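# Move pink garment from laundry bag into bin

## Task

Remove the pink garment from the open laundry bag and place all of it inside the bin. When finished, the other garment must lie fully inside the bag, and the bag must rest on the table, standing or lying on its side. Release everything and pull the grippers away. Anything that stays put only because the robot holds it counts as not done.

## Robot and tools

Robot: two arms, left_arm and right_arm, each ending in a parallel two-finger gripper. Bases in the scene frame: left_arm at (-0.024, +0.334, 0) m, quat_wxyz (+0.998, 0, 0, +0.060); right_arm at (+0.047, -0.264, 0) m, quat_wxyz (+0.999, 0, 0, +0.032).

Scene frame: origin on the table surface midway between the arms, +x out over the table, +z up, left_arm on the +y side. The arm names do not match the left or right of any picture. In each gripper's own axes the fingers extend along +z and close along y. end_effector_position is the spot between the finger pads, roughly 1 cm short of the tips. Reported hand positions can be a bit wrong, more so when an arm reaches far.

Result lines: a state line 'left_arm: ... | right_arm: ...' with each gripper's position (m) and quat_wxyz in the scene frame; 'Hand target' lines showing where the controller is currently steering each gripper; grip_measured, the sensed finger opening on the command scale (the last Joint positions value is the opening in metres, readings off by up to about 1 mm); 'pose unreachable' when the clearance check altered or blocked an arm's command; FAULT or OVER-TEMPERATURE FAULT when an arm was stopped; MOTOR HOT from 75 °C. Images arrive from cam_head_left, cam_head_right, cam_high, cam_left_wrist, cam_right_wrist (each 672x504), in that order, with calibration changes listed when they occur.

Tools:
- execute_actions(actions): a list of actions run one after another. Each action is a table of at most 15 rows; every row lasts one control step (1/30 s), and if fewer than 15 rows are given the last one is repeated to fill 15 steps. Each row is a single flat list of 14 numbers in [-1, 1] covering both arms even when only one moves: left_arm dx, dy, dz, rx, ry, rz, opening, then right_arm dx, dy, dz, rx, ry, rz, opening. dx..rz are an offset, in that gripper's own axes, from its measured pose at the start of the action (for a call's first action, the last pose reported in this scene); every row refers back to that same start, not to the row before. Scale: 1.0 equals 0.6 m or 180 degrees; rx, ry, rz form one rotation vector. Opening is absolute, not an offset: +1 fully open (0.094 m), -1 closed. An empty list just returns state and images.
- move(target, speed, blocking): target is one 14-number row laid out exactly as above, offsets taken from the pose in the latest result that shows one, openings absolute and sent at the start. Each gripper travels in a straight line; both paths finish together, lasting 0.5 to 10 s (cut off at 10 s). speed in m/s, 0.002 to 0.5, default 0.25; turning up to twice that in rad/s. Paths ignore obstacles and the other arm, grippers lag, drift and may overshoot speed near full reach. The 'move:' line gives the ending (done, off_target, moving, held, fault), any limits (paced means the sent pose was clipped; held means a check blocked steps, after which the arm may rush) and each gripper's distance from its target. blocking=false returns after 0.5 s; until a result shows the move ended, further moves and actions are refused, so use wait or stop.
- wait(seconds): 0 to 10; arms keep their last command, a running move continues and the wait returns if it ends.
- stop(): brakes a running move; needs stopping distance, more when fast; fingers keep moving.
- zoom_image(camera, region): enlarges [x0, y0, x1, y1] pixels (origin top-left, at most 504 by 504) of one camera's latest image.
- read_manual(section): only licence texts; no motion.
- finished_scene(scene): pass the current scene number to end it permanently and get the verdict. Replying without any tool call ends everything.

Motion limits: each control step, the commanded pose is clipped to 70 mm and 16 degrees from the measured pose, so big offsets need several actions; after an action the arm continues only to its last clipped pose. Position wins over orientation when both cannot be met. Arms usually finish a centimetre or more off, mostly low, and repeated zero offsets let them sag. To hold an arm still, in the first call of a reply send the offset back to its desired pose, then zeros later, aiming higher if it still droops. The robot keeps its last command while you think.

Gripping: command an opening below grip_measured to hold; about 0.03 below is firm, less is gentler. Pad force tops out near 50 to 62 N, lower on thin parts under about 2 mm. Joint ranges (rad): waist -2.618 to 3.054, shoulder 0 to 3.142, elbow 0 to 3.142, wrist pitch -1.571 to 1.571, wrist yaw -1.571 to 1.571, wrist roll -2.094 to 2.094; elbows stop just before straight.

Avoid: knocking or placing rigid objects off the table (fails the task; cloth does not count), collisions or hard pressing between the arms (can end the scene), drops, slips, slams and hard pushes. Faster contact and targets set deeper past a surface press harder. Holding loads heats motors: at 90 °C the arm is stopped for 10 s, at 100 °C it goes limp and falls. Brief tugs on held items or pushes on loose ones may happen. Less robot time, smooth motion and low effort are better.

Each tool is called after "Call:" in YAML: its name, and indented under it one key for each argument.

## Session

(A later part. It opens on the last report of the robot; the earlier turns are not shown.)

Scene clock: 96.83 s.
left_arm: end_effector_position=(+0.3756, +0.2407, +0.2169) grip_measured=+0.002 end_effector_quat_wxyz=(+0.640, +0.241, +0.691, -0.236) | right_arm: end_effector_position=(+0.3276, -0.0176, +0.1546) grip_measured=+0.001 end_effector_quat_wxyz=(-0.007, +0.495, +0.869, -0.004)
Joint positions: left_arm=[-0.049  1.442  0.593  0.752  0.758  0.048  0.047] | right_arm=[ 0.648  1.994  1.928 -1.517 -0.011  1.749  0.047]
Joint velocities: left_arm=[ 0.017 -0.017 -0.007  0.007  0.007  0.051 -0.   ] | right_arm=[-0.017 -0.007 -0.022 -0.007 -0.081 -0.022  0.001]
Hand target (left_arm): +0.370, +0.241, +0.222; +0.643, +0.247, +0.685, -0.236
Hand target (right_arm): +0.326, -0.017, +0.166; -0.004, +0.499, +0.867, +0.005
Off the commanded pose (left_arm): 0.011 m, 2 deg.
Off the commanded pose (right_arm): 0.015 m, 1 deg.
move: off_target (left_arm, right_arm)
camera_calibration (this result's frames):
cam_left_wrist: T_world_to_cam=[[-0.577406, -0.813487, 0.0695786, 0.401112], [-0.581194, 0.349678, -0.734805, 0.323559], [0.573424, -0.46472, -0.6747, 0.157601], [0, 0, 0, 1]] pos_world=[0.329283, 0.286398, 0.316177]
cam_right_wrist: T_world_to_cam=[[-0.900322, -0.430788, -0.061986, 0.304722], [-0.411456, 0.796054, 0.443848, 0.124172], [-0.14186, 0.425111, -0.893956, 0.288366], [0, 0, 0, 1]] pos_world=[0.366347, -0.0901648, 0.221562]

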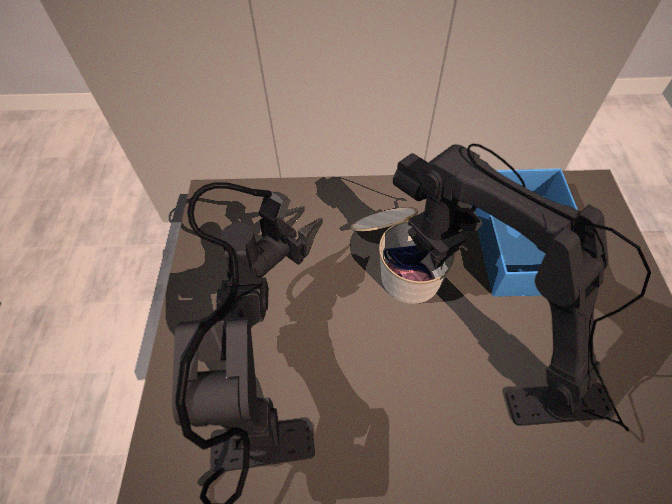

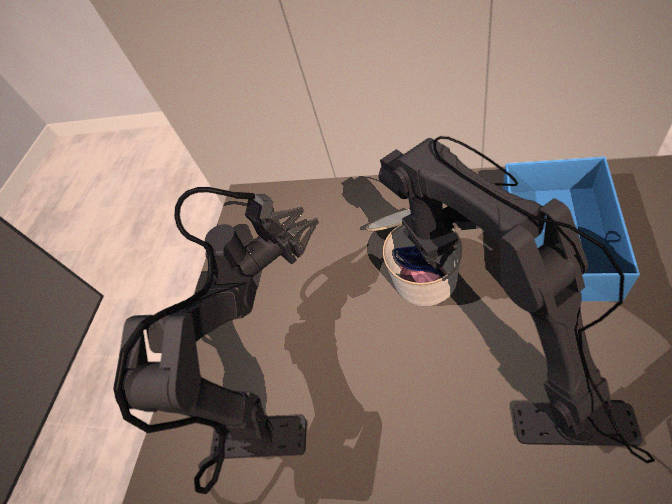

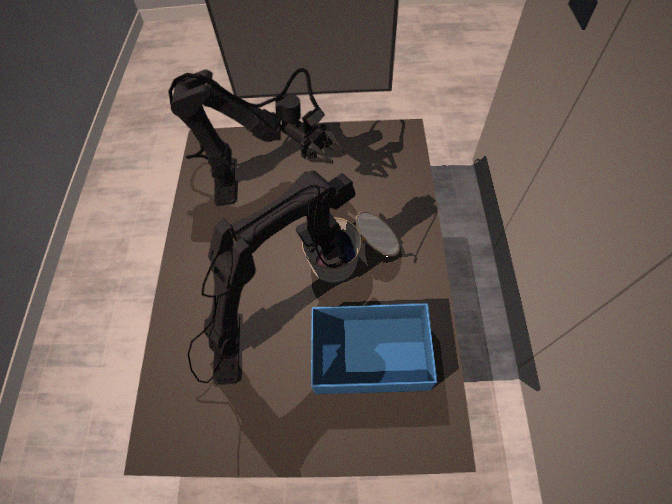

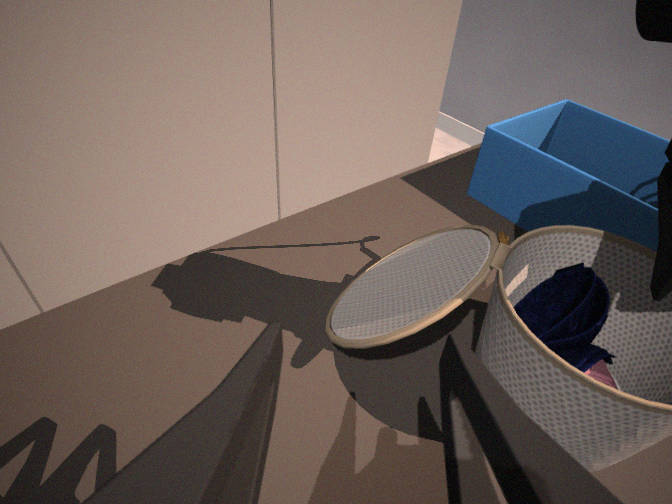

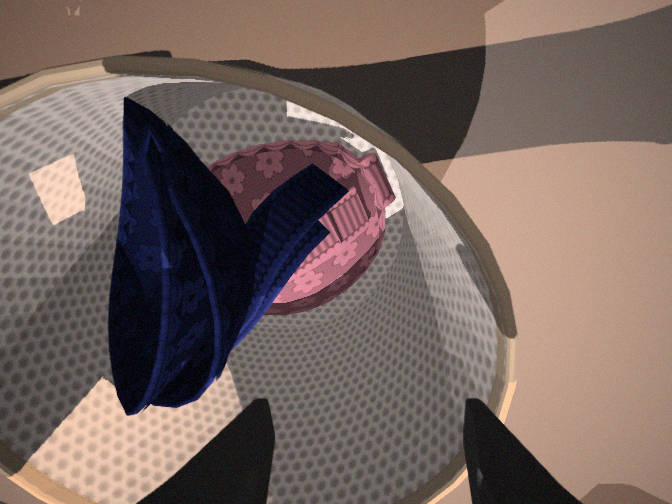

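Call:
move:
  target: [0,0,0,0,0,0,0,0.04,0.017,-0.02,0,0,-0.75,-0.35]
  speed: 0.5

Call:
move:
  target: [0,0,0,0,0,0,0,0,0,0.08,-0.111,-0.083,0,-0.35]

Scene clock: 122.03 s.
left_arm: end_effector_position=(+0.3754, +0.2404, +0.2167) grip_measured=+0.002 end_effector_quat_wxyz=(+0.639, +0.242, +0.691, -0.237) | right_arm: end_effector_position=(+0.3248, +0.0038, +0.1594) grip_measured=-0.349 end_effector_quat_wxyz=(+0.001, -0.604, +0.797, +0.005)
Joint positions: left_arm=[-0.049  1.442  0.593  0.751  0.76   0.049  0.047] | right_arm=[ 0.695  2.038  2.012 -1.541 -0.011 -0.537  0.031]
Joint velocities: left_arm=[ 0.007 -0.002 -0.002  0.007 -0.007 -0.007 -0.   ] | right_arm=[-0.002  0.007 -0.002  0.051  0.007 -0.125 -0.001]
Hand target (left_arm): +0.376, +0.241, +0.217; +0.640, +0.241, +0.691, -0.236
Hand target (right_arm): +0.324, +0.008, +0.166; +0.008, -0.613, +0.790, +0.008
Off the commanded pose (left_arm): 0.000 m, 0 deg.
Off the commanded pose (right_arm): 0.009 m, 2 deg.
joint sent to its limit (right arm) — the command would take joint 4 (wrist pitch) past its lower limit, so that joint was sent only as far as its limit.
move: done
camera_calibration (this result's frames):
cam_left_wrist: T_world_to_cam=[[-0.578909, -0.812376, 0.0700679, 0.400966], [-0.581171, 0.350817, -0.73428, 0.322966], [0.571931, -0.465803, -0.675221, 0.15841], [0, 0, 0, 1]] pos_world=[0.329222, 0.286221, 0.316015]
cam_right_wrist: T_world_to_cam=[[0.932164, -0.351979, -0.0847403, -0.280146], [-0.284393, -0.856753, 0.430226, 0.0709834], [-0.224032, -0.376942, -0.898735, 0.313601], [0, 0, 0, 1]] pos_world=[0.351586, 0.0804194, 0.227566]

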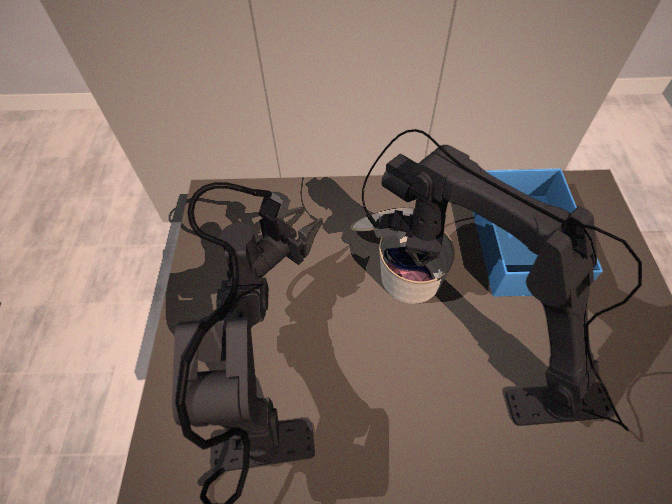

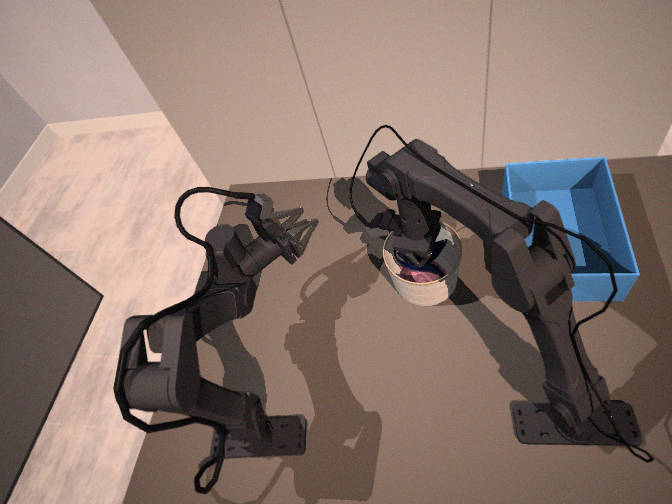

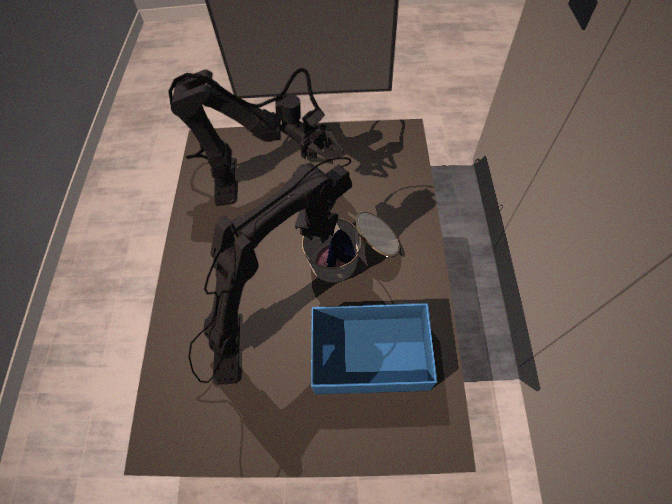

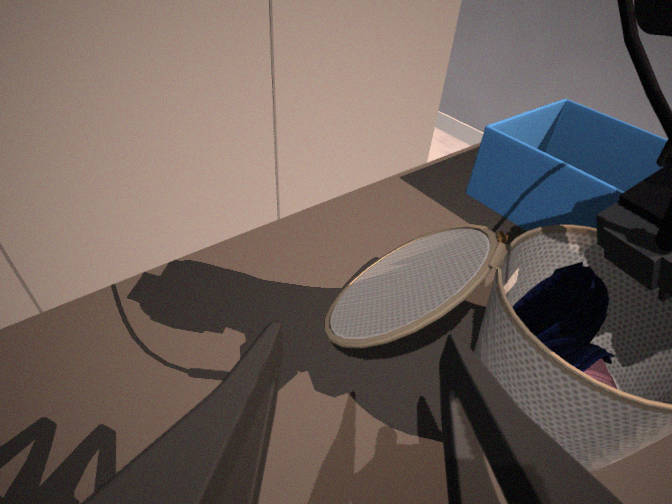

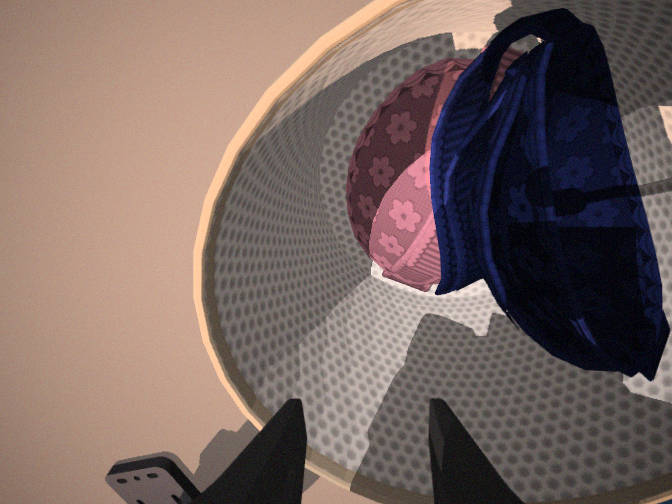

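Scene clock: 123.53 s.
left_arm: end_effector_position=(+0.3754, +0.2404, +0.2167) grip_measured=+0.002 end_effector_quat_wxyz=(+0.639, +0.242, +0.691, -0.237) | right_arm: end_effector_position=(+0.3223, -0.0007, +0.1053) grip_measured=-0.349 end_effector_quat_wxyz=(-0.019, -0.586, +0.784, +0.205)
Joint positions: left_arm=[-0.049  1.442  0.593  0.751  0.76   0.049  0.047] | right_arm=[ 0.509  2.038  1.735 -1.337 -0.409 -0.725  0.031]
Joint velocities: left_arm=[-0.007 -0.012  0.022  0.007 -0.051  0.066 -0.001] | right_arm=[-0.007 -0.002  0.007 -0.051  0.007  0.007 -0.001]
Hand target (left_arm): +0.375, +0.240, +0.217; +0.639, +0.242, +0.691, -0.237
Hand target (right_arm): +0.324, +0.003, +0.110; -0.003, -0.590, +0.778, +0.217
Off the commanded pose (left_arm): 0.000 m, 0 deg.
Off the commanded pose (right_arm): 0.008 m, 3 deg.
move: off_target (right_arm)
camera_calibration (this result's frames):
cam_left_wrist: T_world_to_cam=[[-0.578909, -0.812376, 0.0700679, 0.400966], [-0.581171, 0.350817, -0.73428, 0.322966], [0.571931, -0.465803, -0.675221, 0.15841], [0, 0, 0, 1]] pos_world=[0.329222, 0.286221, 0.316015]
cam_right_wrist: T_world_to_cam=[[0.856535, -0.286281, -0.429409, -0.223355], [-0.205013, -0.952319, 0.225962, 0.0855333], [-0.473622, -0.10551, -0.874385, 0.340764], [0, 0, 0, 1]] pos_world=[0.37024, 0.0534667, 0.182721]

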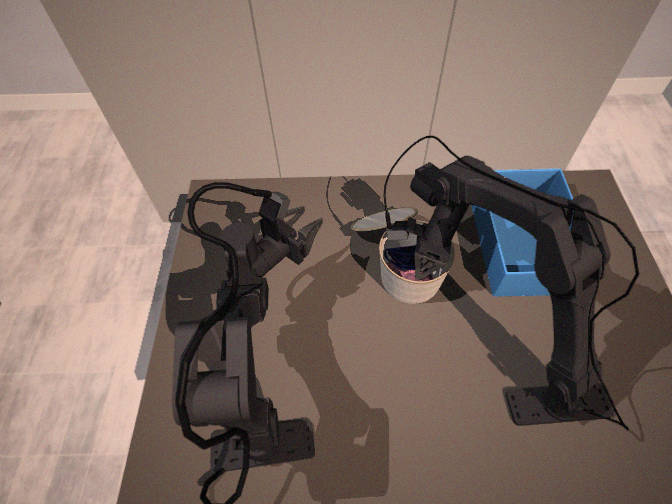

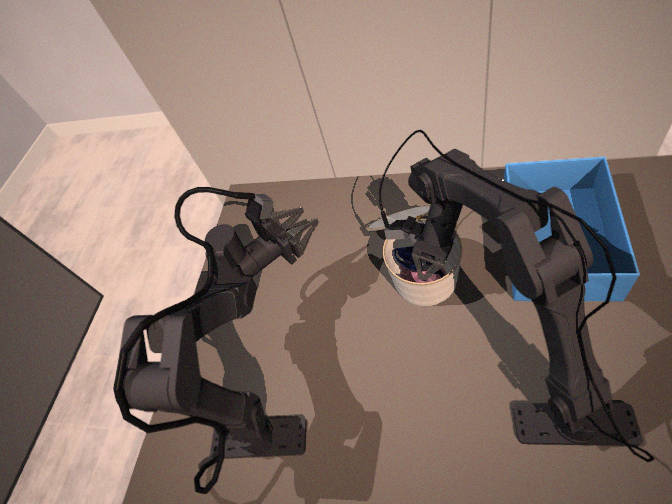

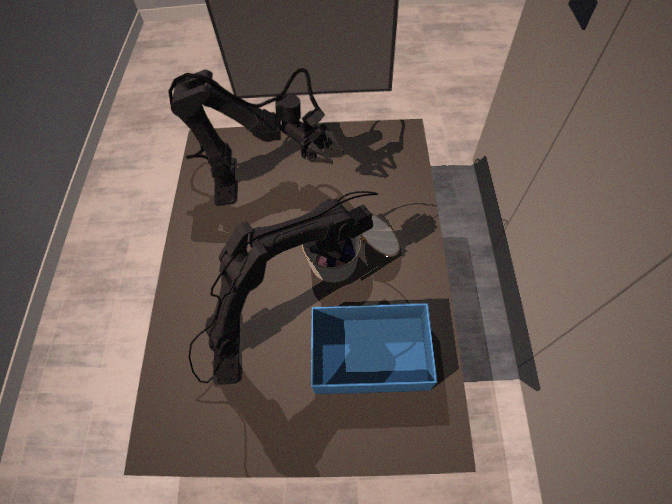

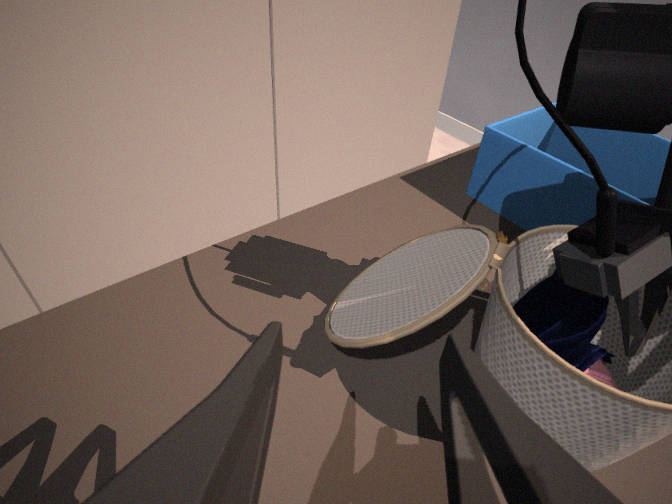

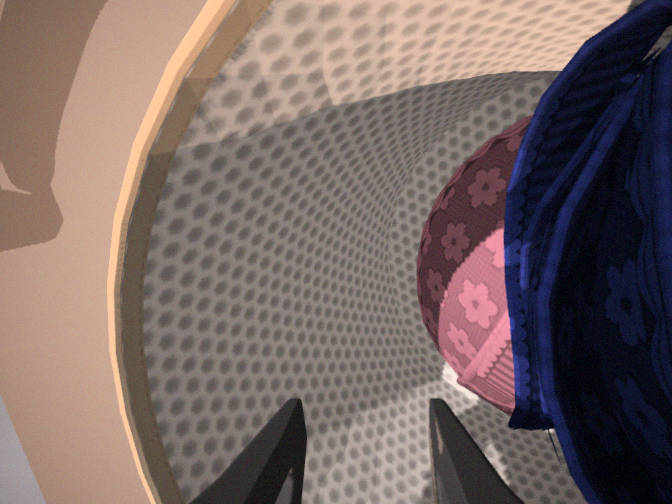

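Call:
move:
  target: [0,0,0,0,0,0,0,0.003,-0.025,0.09,0,0,0,-0.35]
  speed: 0.1

Scene clock: 131.77 s.
left_arm: end_effector_position=(+0.3754, +0.2404, +0.2167) grip_measured=+0.002 end_effector_quat_wxyz=(+0.639, +0.242, +0.691, -0.237) | right_arm: end_effector_position=(+0.3187, +0.0053, +0.0536) grip_measured=-0.349 end_effector_quat_wxyz=(-0.026, -0.584, +0.785, +0.205)
Joint positions: left_arm=[-0.049  1.442  0.593  0.751  0.76   0.049  0.047] | right_arm=[ 0.527  2.084  1.595 -1.159 -0.41  -0.704  0.031]
Joint velocities: left_arm=[0.002 0.017 0.007 0.037 0.037 0.022 0.001] | right_arm=[-0.002  0.007 -0.032  0.007  0.037 -0.081 -0.   ]
Hand target (left_arm): +0.375, +0.240, +0.217; +0.639, +0.242, +0.691, -0.237
Hand target (right_arm): +0.320, +0.011, +0.050; -0.018, -0.586, +0.784, +0.206
Off the commanded pose (left_arm): 0.000 m, 0 deg.
Off the commanded pose (right_arm): 0.006 m, 1 deg.
move: done
camera_calibration (this result's frames):
cam_left_wrist: T_world_to_cam=[[-0.578909, -0.812376, 0.0700679, 0.400966], [-0.581171, 0.350817, -0.73428, 0.322966], [0.571931, -0.465803, -0.675221, 0.15841], [0, 0, 0, 1]] pos_world=[0.329222, 0.286221, 0.316015]
cam_right_wrist: T_world_to_cam=[[0.850841, -0.290918, -0.437534, -0.238401], [-0.202555, -0.949973, 0.237745, 0.100807], [-0.48481, -0.113659, -0.867203, 0.297728], [0, 0, 0, 1]] pos_world=[0.367602, 0.0602478, 0.129916]

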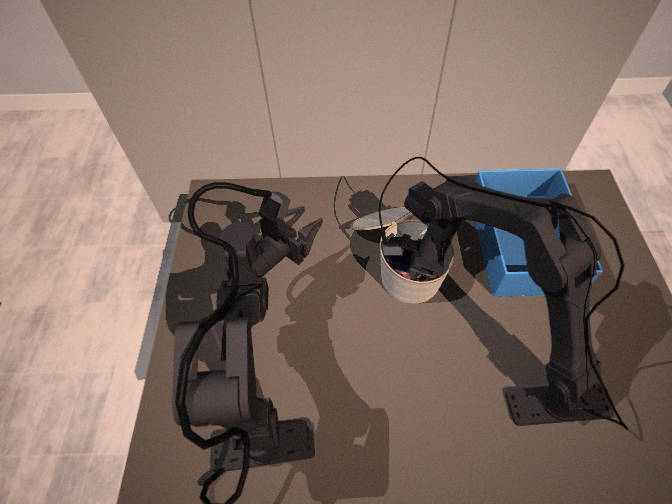

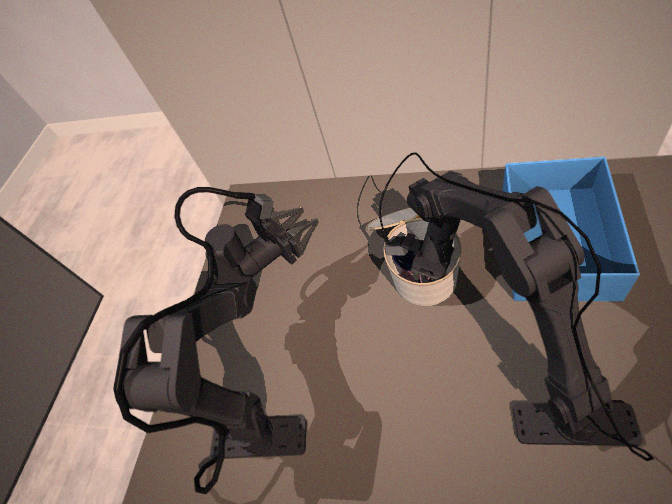

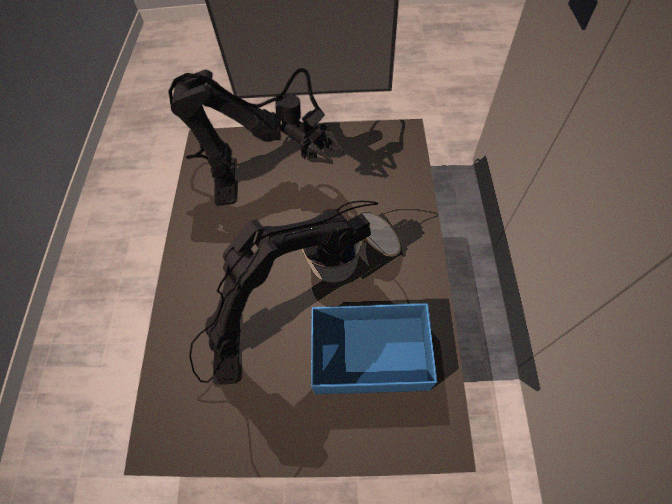

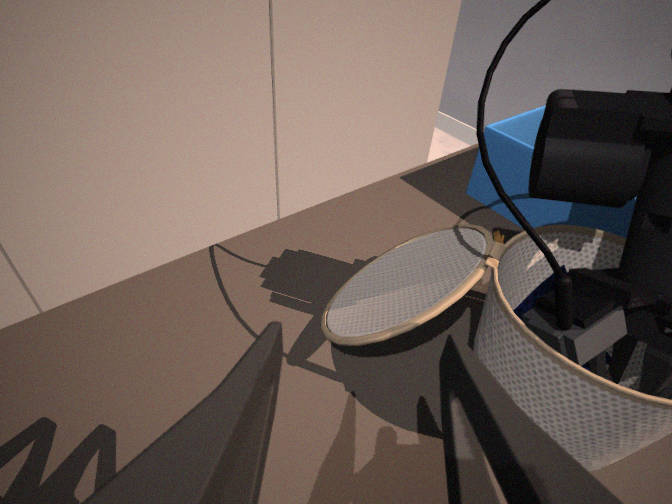

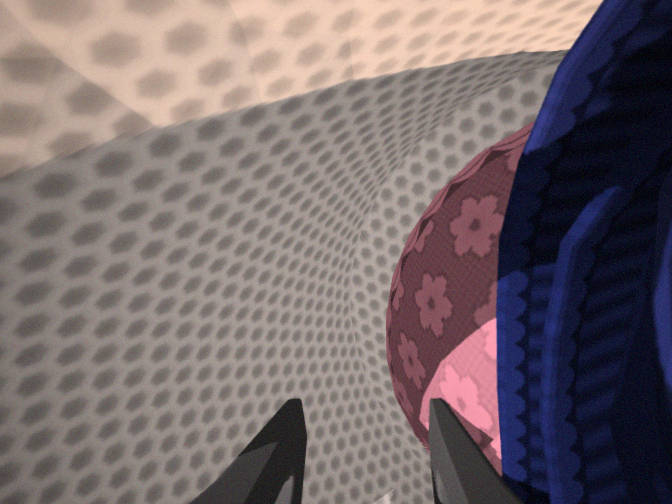

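Call:
move:
  target: [0,0,0,0,0,0,0,0.01,-0.045,0.045,0.05,0,0,-0.35]
  speed: 0.07

Scene clock: 137.47 s.
left_arm: end_effector_position=(+0.3754, +0.2404, +0.2167) grip_measured=+0.002 end_effector_quat_wxyz=(+0.639, +0.242, +0.691, -0.237) | right_arm: end_effector_position=(+0.3186, +0.0033, +0.0296) grip_measured=-0.349 end_effector_quat_wxyz=(-0.006, -0.582, +0.794, +0.177)
Joint positions: left_arm=[-0.049  1.442  0.593  0.751  0.76   0.049  0.047] | right_arm=[ 0.547  2.058  1.474 -1.008 -0.355 -0.657  0.031]
Joint velocities: left_arm=[ 0.002  0.007 -0.017  0.007  0.007 -0.081  0.   ] | right_arm=[ 0.012 -0.002 -0.017  0.022  0.022  0.022 -0.001]
Hand target (left_arm): +0.375, +0.240, +0.217; +0.639, +0.242, +0.691, -0.237
Hand target (right_arm): +0.333, +0.001, +0.020; +0.018, -0.583, +0.799, +0.145
Off the commanded pose (left_arm): 0.000 m, 0 deg.
Off the commanded pose (right_arm): 0.019 m, 5 deg.
move: off_target (right_arm)
camera_calibration (this result's frames):
cam_left_wrist: T_world_to_cam=[[-0.578909, -0.812376, 0.0700679, 0.400966], [-0.581171, 0.350817, -0.73428, 0.322966], [0.571931, -0.465803, -0.675221, 0.15841], [0, 0, 0, 1]] pos_world=[0.329222, 0.286221, 0.316015]
cam_right_wrist: T_world_to_cam=[[0.870767, -0.318512, -0.374587, -0.257529], [-0.237294, -0.939457, 0.247207, 0.115308], [-0.430646, -0.126373, -0.893629, 0.260229], [0, 0, 0, 1]] pos_world=[0.363676, 0.0591866, 0.107577]

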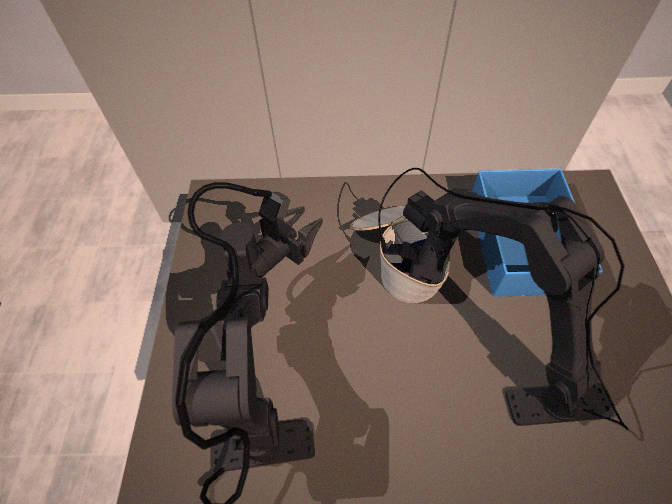

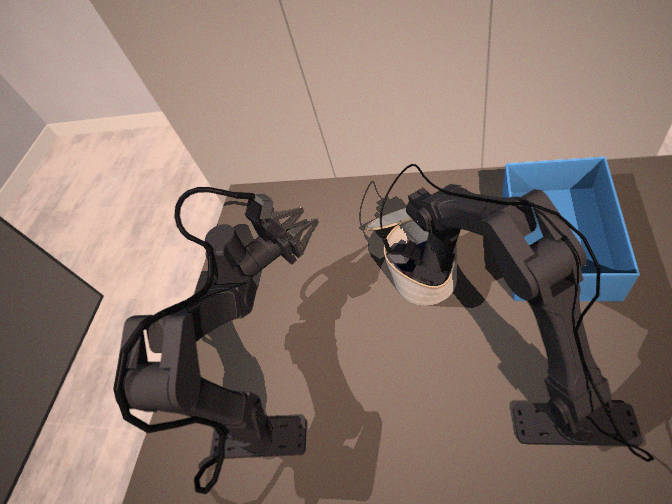

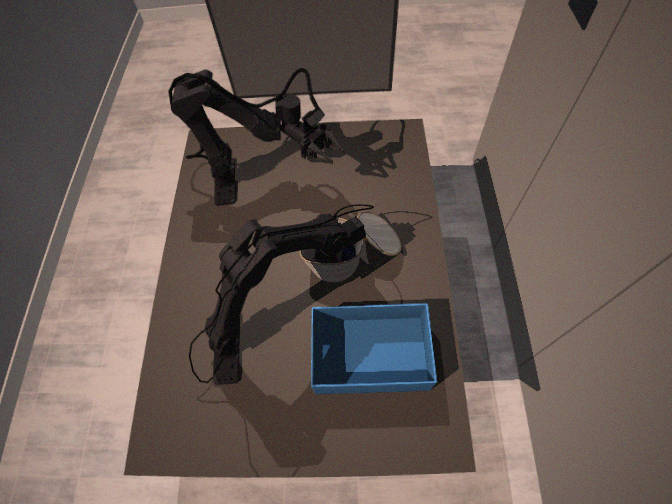

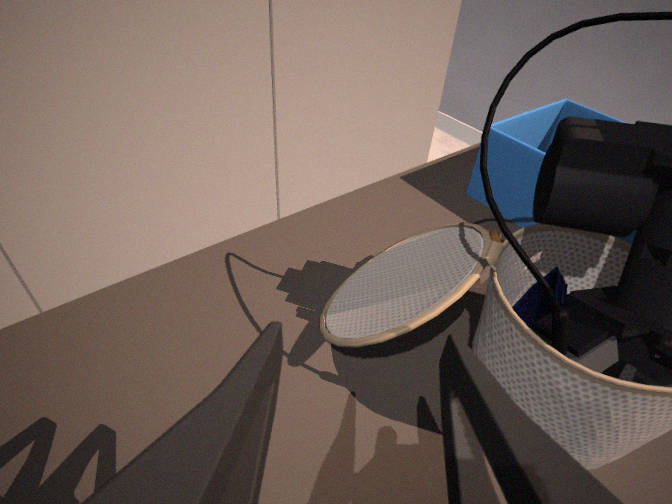

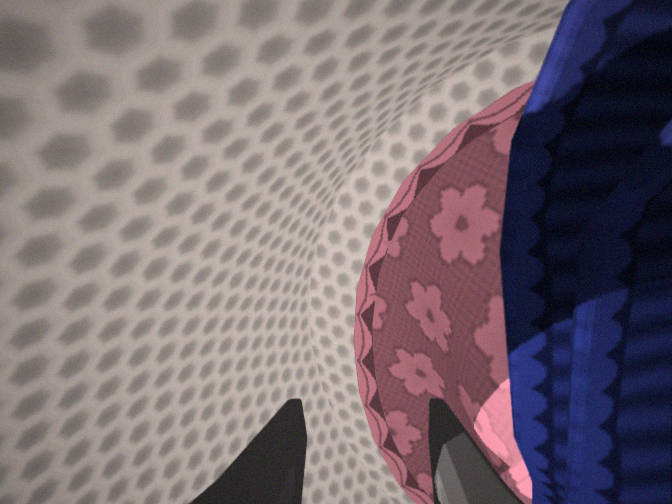

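Call:
move:
  target: [0,0,0,0,0,0,0,-0.07,0,-0.24,0.09,0.065,0,0]
  speed: 0.2

Scene clock: 146.67 s.
left_arm: end_effector_position=(+0.3754, +0.2404, +0.2167) grip_measured=+0.002 end_effector_quat_wxyz=(+0.639, +0.242, +0.691, -0.237) | right_arm: end_effector_position=(+0.3671, +0.0007, +0.1607) grip_measured=-0.001 end_effector_quat_wxyz=(+0.026, -0.592, +0.805, +0.011)
Joint positions: left_arm=[-0.049  1.442  0.593  0.751  0.76   0.049  0.047] | right_arm=[ 0.616  2.124  2.147 -1.54  -0.019 -0.587  0.047]
Joint velocities: left_arm=[-0.007 -0.017 -0.002  0.037  0.051 -0.007 -0.   ] | right_arm=[-0.007 -0.012 -0.002  0.051 -0.007  0.007 -0.   ]
Hand target (left_arm): +0.375, +0.240, +0.217; +0.639, +0.242, +0.691, -0.237
Hand target (right_arm): +0.366, +0.003, +0.172; +0.039, -0.591, +0.806, +0.008
Off the commanded pose (left_arm): 0.000 m, 0 deg.
Off the commanded pose (right_arm): 0.013 m, 4 deg.
joint sent to its limit (right arm) — the command would take joint 4 (wrist pitch) past its lower limit, so that joint was sent only as far as its limit.
move: off_target (right_arm)
camera_calibration (this result's frames):
cam_left_wrist: T_world_to_cam=[[-0.578909, -0.812376, 0.0700679, 0.400966], [-0.581171, 0.350817, -0.73428, 0.322966], [0.571931, -0.465803, -0.675221, 0.15841], [0, 0, 0, 1]] pos_world=[0.329222, 0.286221, 0.316015]
cam_right_wrist: T_world_to_cam=[[0.924011, -0.37644, -0.0670588, -0.320388], [-0.323814, -0.863654, 0.386323, 0.101363], [-0.203343, -0.335252, -0.919923, 0.318891], [0, 0, 0, 1]] pos_world=[0.393709, 0.0738446, 0.232711]

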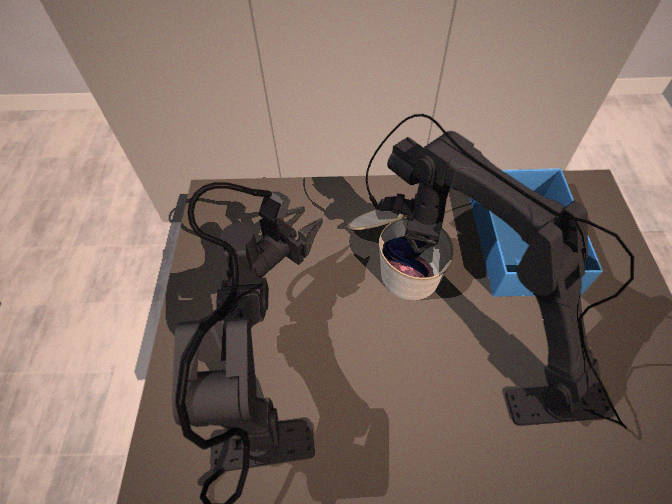

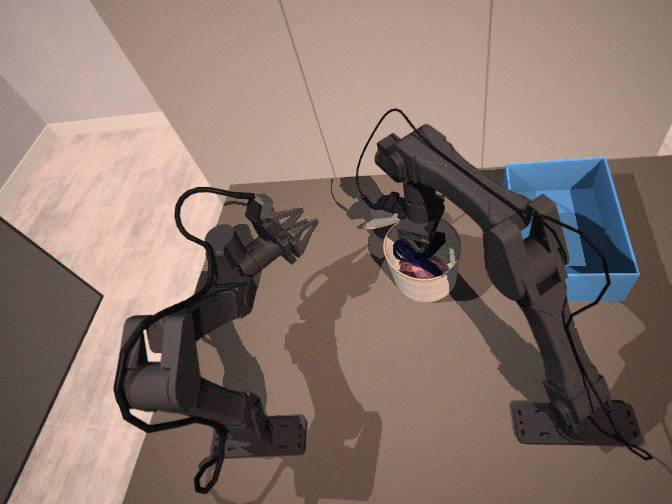

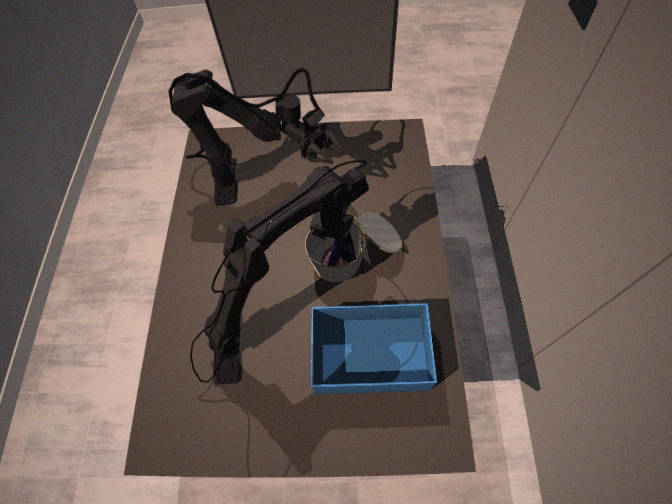

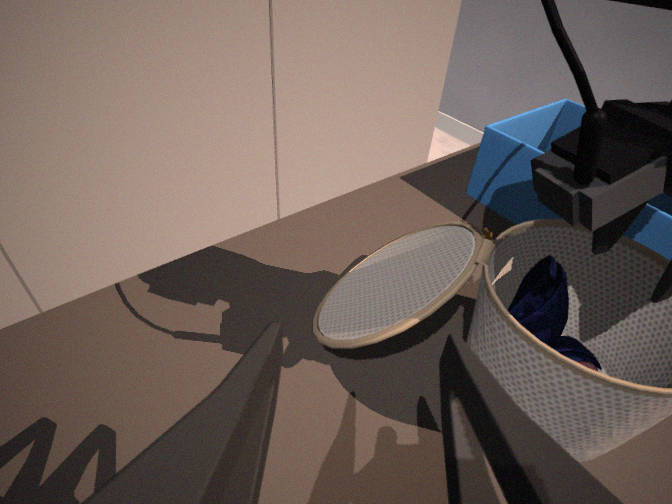

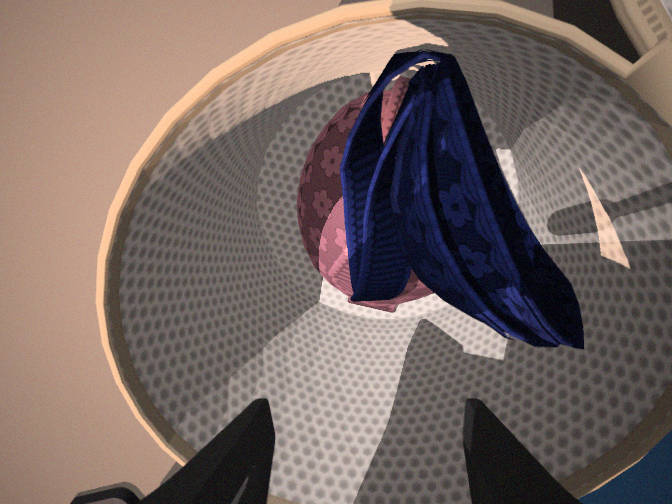

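Call:
move:
  target: [0,0,0,0.08,0.16,0.06,0.2,0.42,0.05,-0.05,0,0,0,0]
  speed: 0.4

Scene clock: 161.97 s.
left_arm: end_effector_position=(+0.3700, +0.2444, +0.2093) grip_measured=+0.198 end_effector_quat_wxyz=(+0.427, +0.427, +0.773, -0.196) | right_arm: end_effector_position=(+0.2709, -0.2357, +0.1798) grip_measured=-0.001 end_effector_quat_wxyz=(+0.016, -0.591, +0.806, -0.006)
Joint positions: left_arm=[-0.028  1.544  1.233 -0.603  0.789  0.819  0.056] | right_arm=[ 0.053  1.381  1.341 -1.497 -0.005 -1.148  0.047]
Joint velocities: left_arm=[ 0.002 -0.032 -0.002  0.037  0.007 -0.051 -0.   ] | right_arm=[-0.012  0.007 -0.012 -0.022  0.051 -0.066  0.   ]
Hand target (left_arm): +0.374, +0.240, +0.217; +0.431, +0.436, +0.766, -0.193
Hand target (right_arm): +0.264, -0.236, +0.182; +0.019, -0.592, +0.806, +0.000
Off the commanded pose (left_arm): 0.010 m, 1 deg.
Off the commanded pose (right_arm): 0.010 m, 2 deg.
move: done
camera_calibration (this result's frames):
cam_left_wrist: T_world_to_cam=[[-0.7751, -0.629683, -0.0521499, 0.455125], [-0.587534, 0.748654, -0.307118, 0.128648], [0.232429, -0.207407, -0.950242, 0.27832], [0, 0, 0, 1]] pos_world=[0.363663, 0.247997, 0.327716]
cam_right_wrist: T_world_to_cam=[[0.92307, -0.381493, -0.0490376, -0.3234], [-0.327733, -0.846834, 0.418884, -0.142226], [-0.201328, -0.370588, -0.906715, 0.22634], [0, 0, 0, 1]] pos_world=[0.297478, -0.159937, 0.248943]

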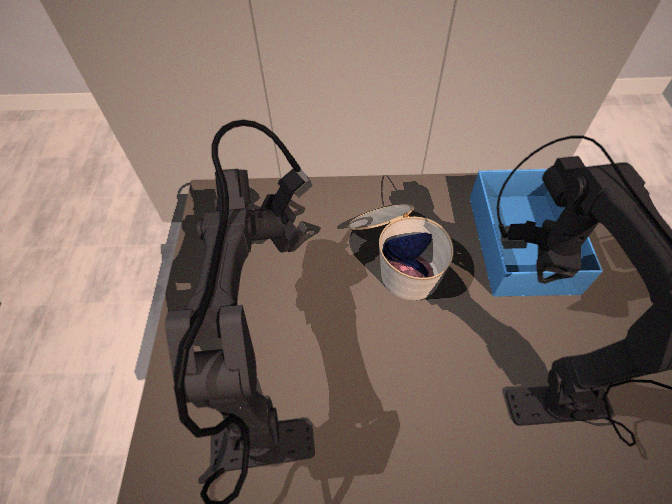

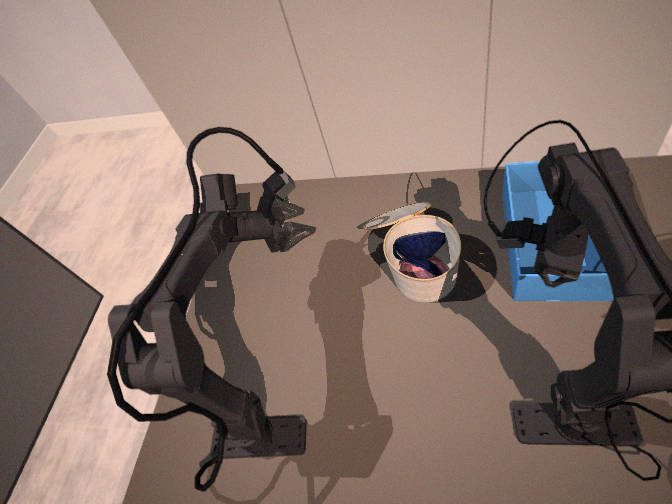

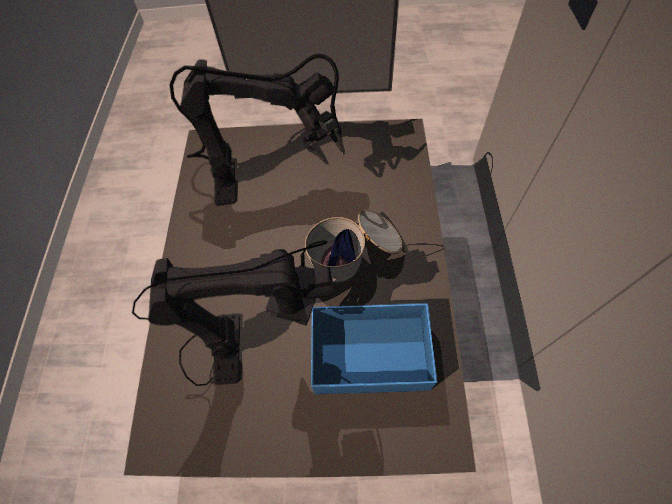

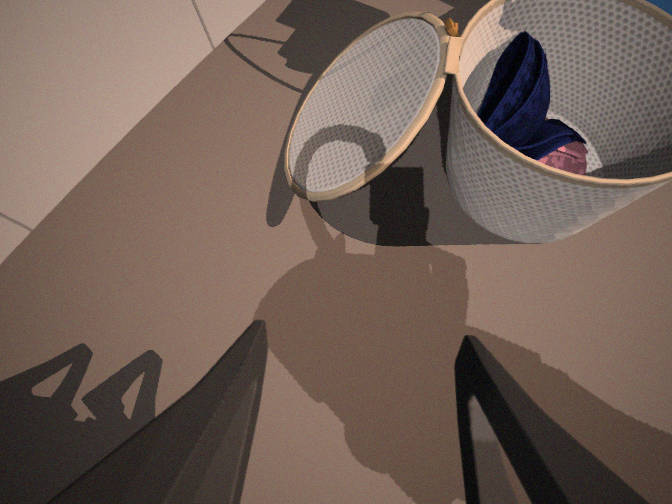

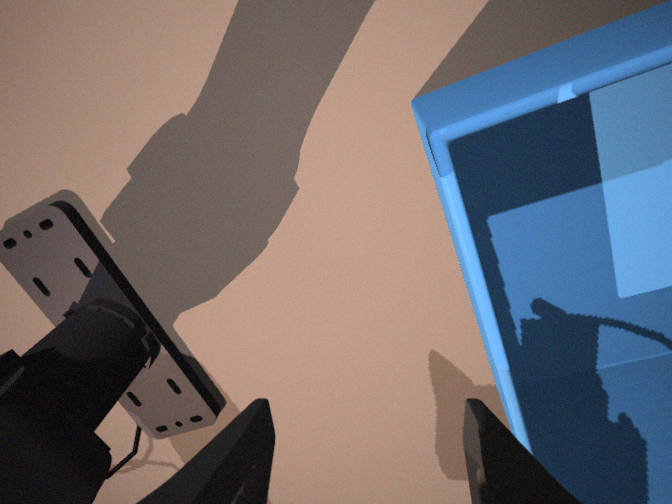

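Call:
move:
  target: [-0.117,-0.16,0.305,0.09,0.165,0.065,0.2,0,0,0,0,0,0,0]
  speed: 0.3

Scene clock: 171.30 s.
left_arm: end_effector_position=(+0.3970, +0.0360, +0.1539) grip_measured=+0.198 end_effector_quat_wxyz=(+0.157, +0.597, +0.775, -0.138) | right_arm: end_effector_position=(+0.2709, -0.2357, +0.1798) grip_measured=-0.001 end_effector_quat_wxyz=(+0.016, -0.592, +0.806, -0.006)
Joint positions: left_arm=[-0.63   2.359  2.439 -1.37   0.318  0.757  0.056] | right_arm=[ 0.053  1.381  1.341 -1.497 -0.005 -1.149  0.047]
Joint velocities: left_arm=[ 0.002 -0.002  0.002 -0.037 -0.051 -0.066  0.   ] | right_arm=[-0.012 -0.002 -0.007 -0.007 -0.037  0.022 -0.001]
Hand target (left_arm): +0.401, +0.036, +0.162; +0.167, +0.597, +0.773, -0.135
Hand target (right_arm): +0.271, -0.236, +0.180; +0.016, -0.591, +0.806, -0.006
Off the commanded pose (left_arm): 0.006 m, 2 deg.
Off the commanded pose (right_arm): 0.000 m, 0 deg.
move: done
camera_calibration (this result's frames):
cam_left_wrist: T_world_to_cam=[[-0.945606, -0.325124, -0.0111215, 0.392329], [-0.317623, 0.915319, 0.247604, 0.0850322], [-0.0703222, 0.237668, -0.968798, 0.283249], [0, 0, 0, 1]] pos_world=[0.417915, -0.0175952, 0.25772]
cam_right_wrist: T_world_to_cam=[[0.923506, -0.380439, -0.0490137, -0.323274], [-0.326768, -0.847192, 0.418913, -0.142577], [-0.200895, -0.370853, -0.906702, 0.226158], [0, 0, 0, 1]] pos_world=[0.29739, -0.159904, 0.248941]

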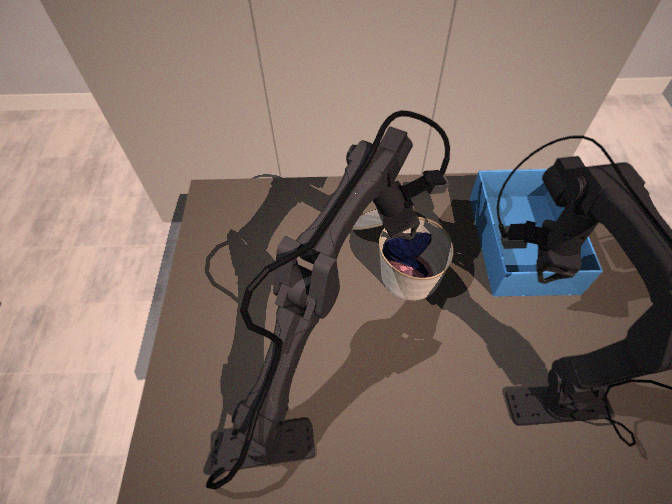

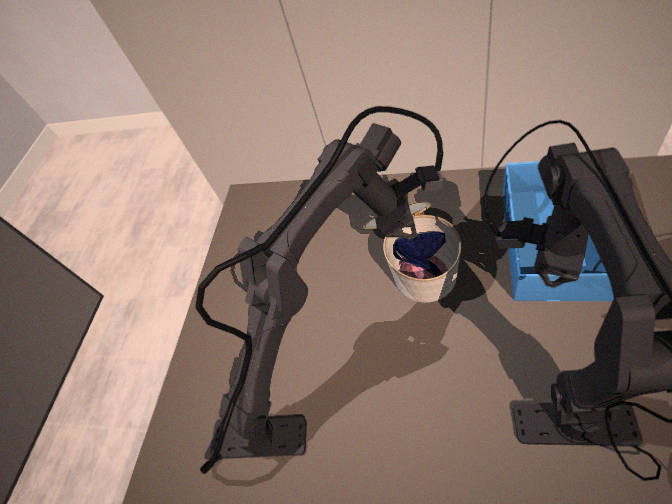

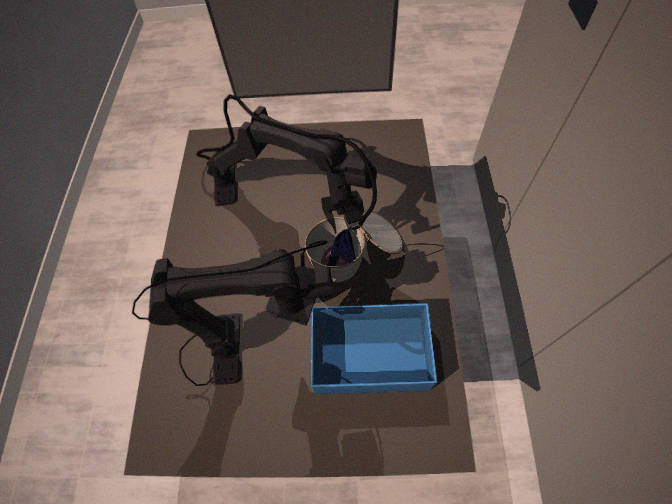

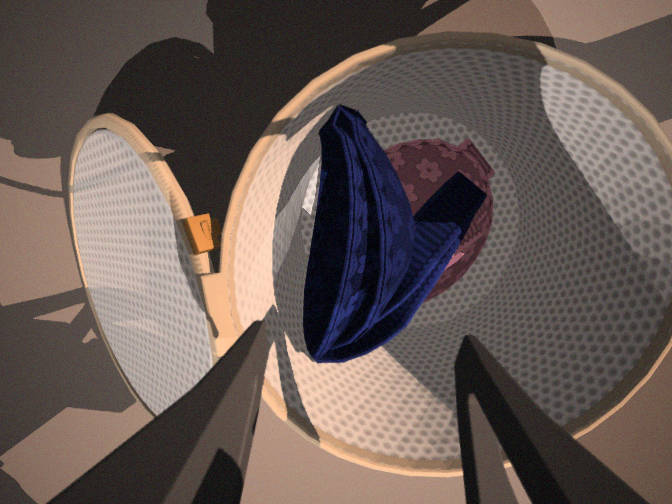

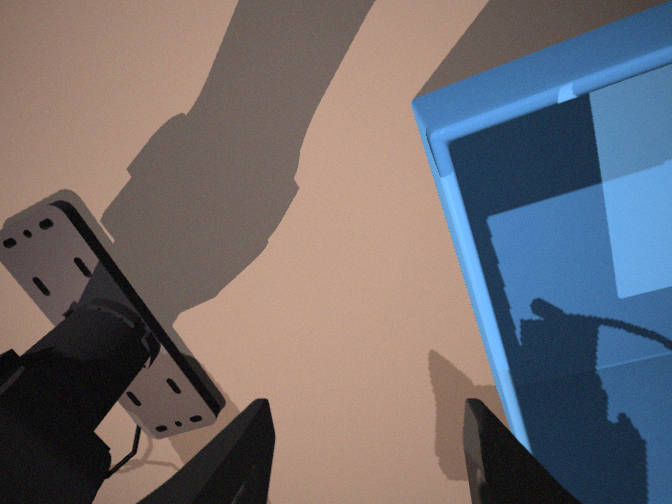

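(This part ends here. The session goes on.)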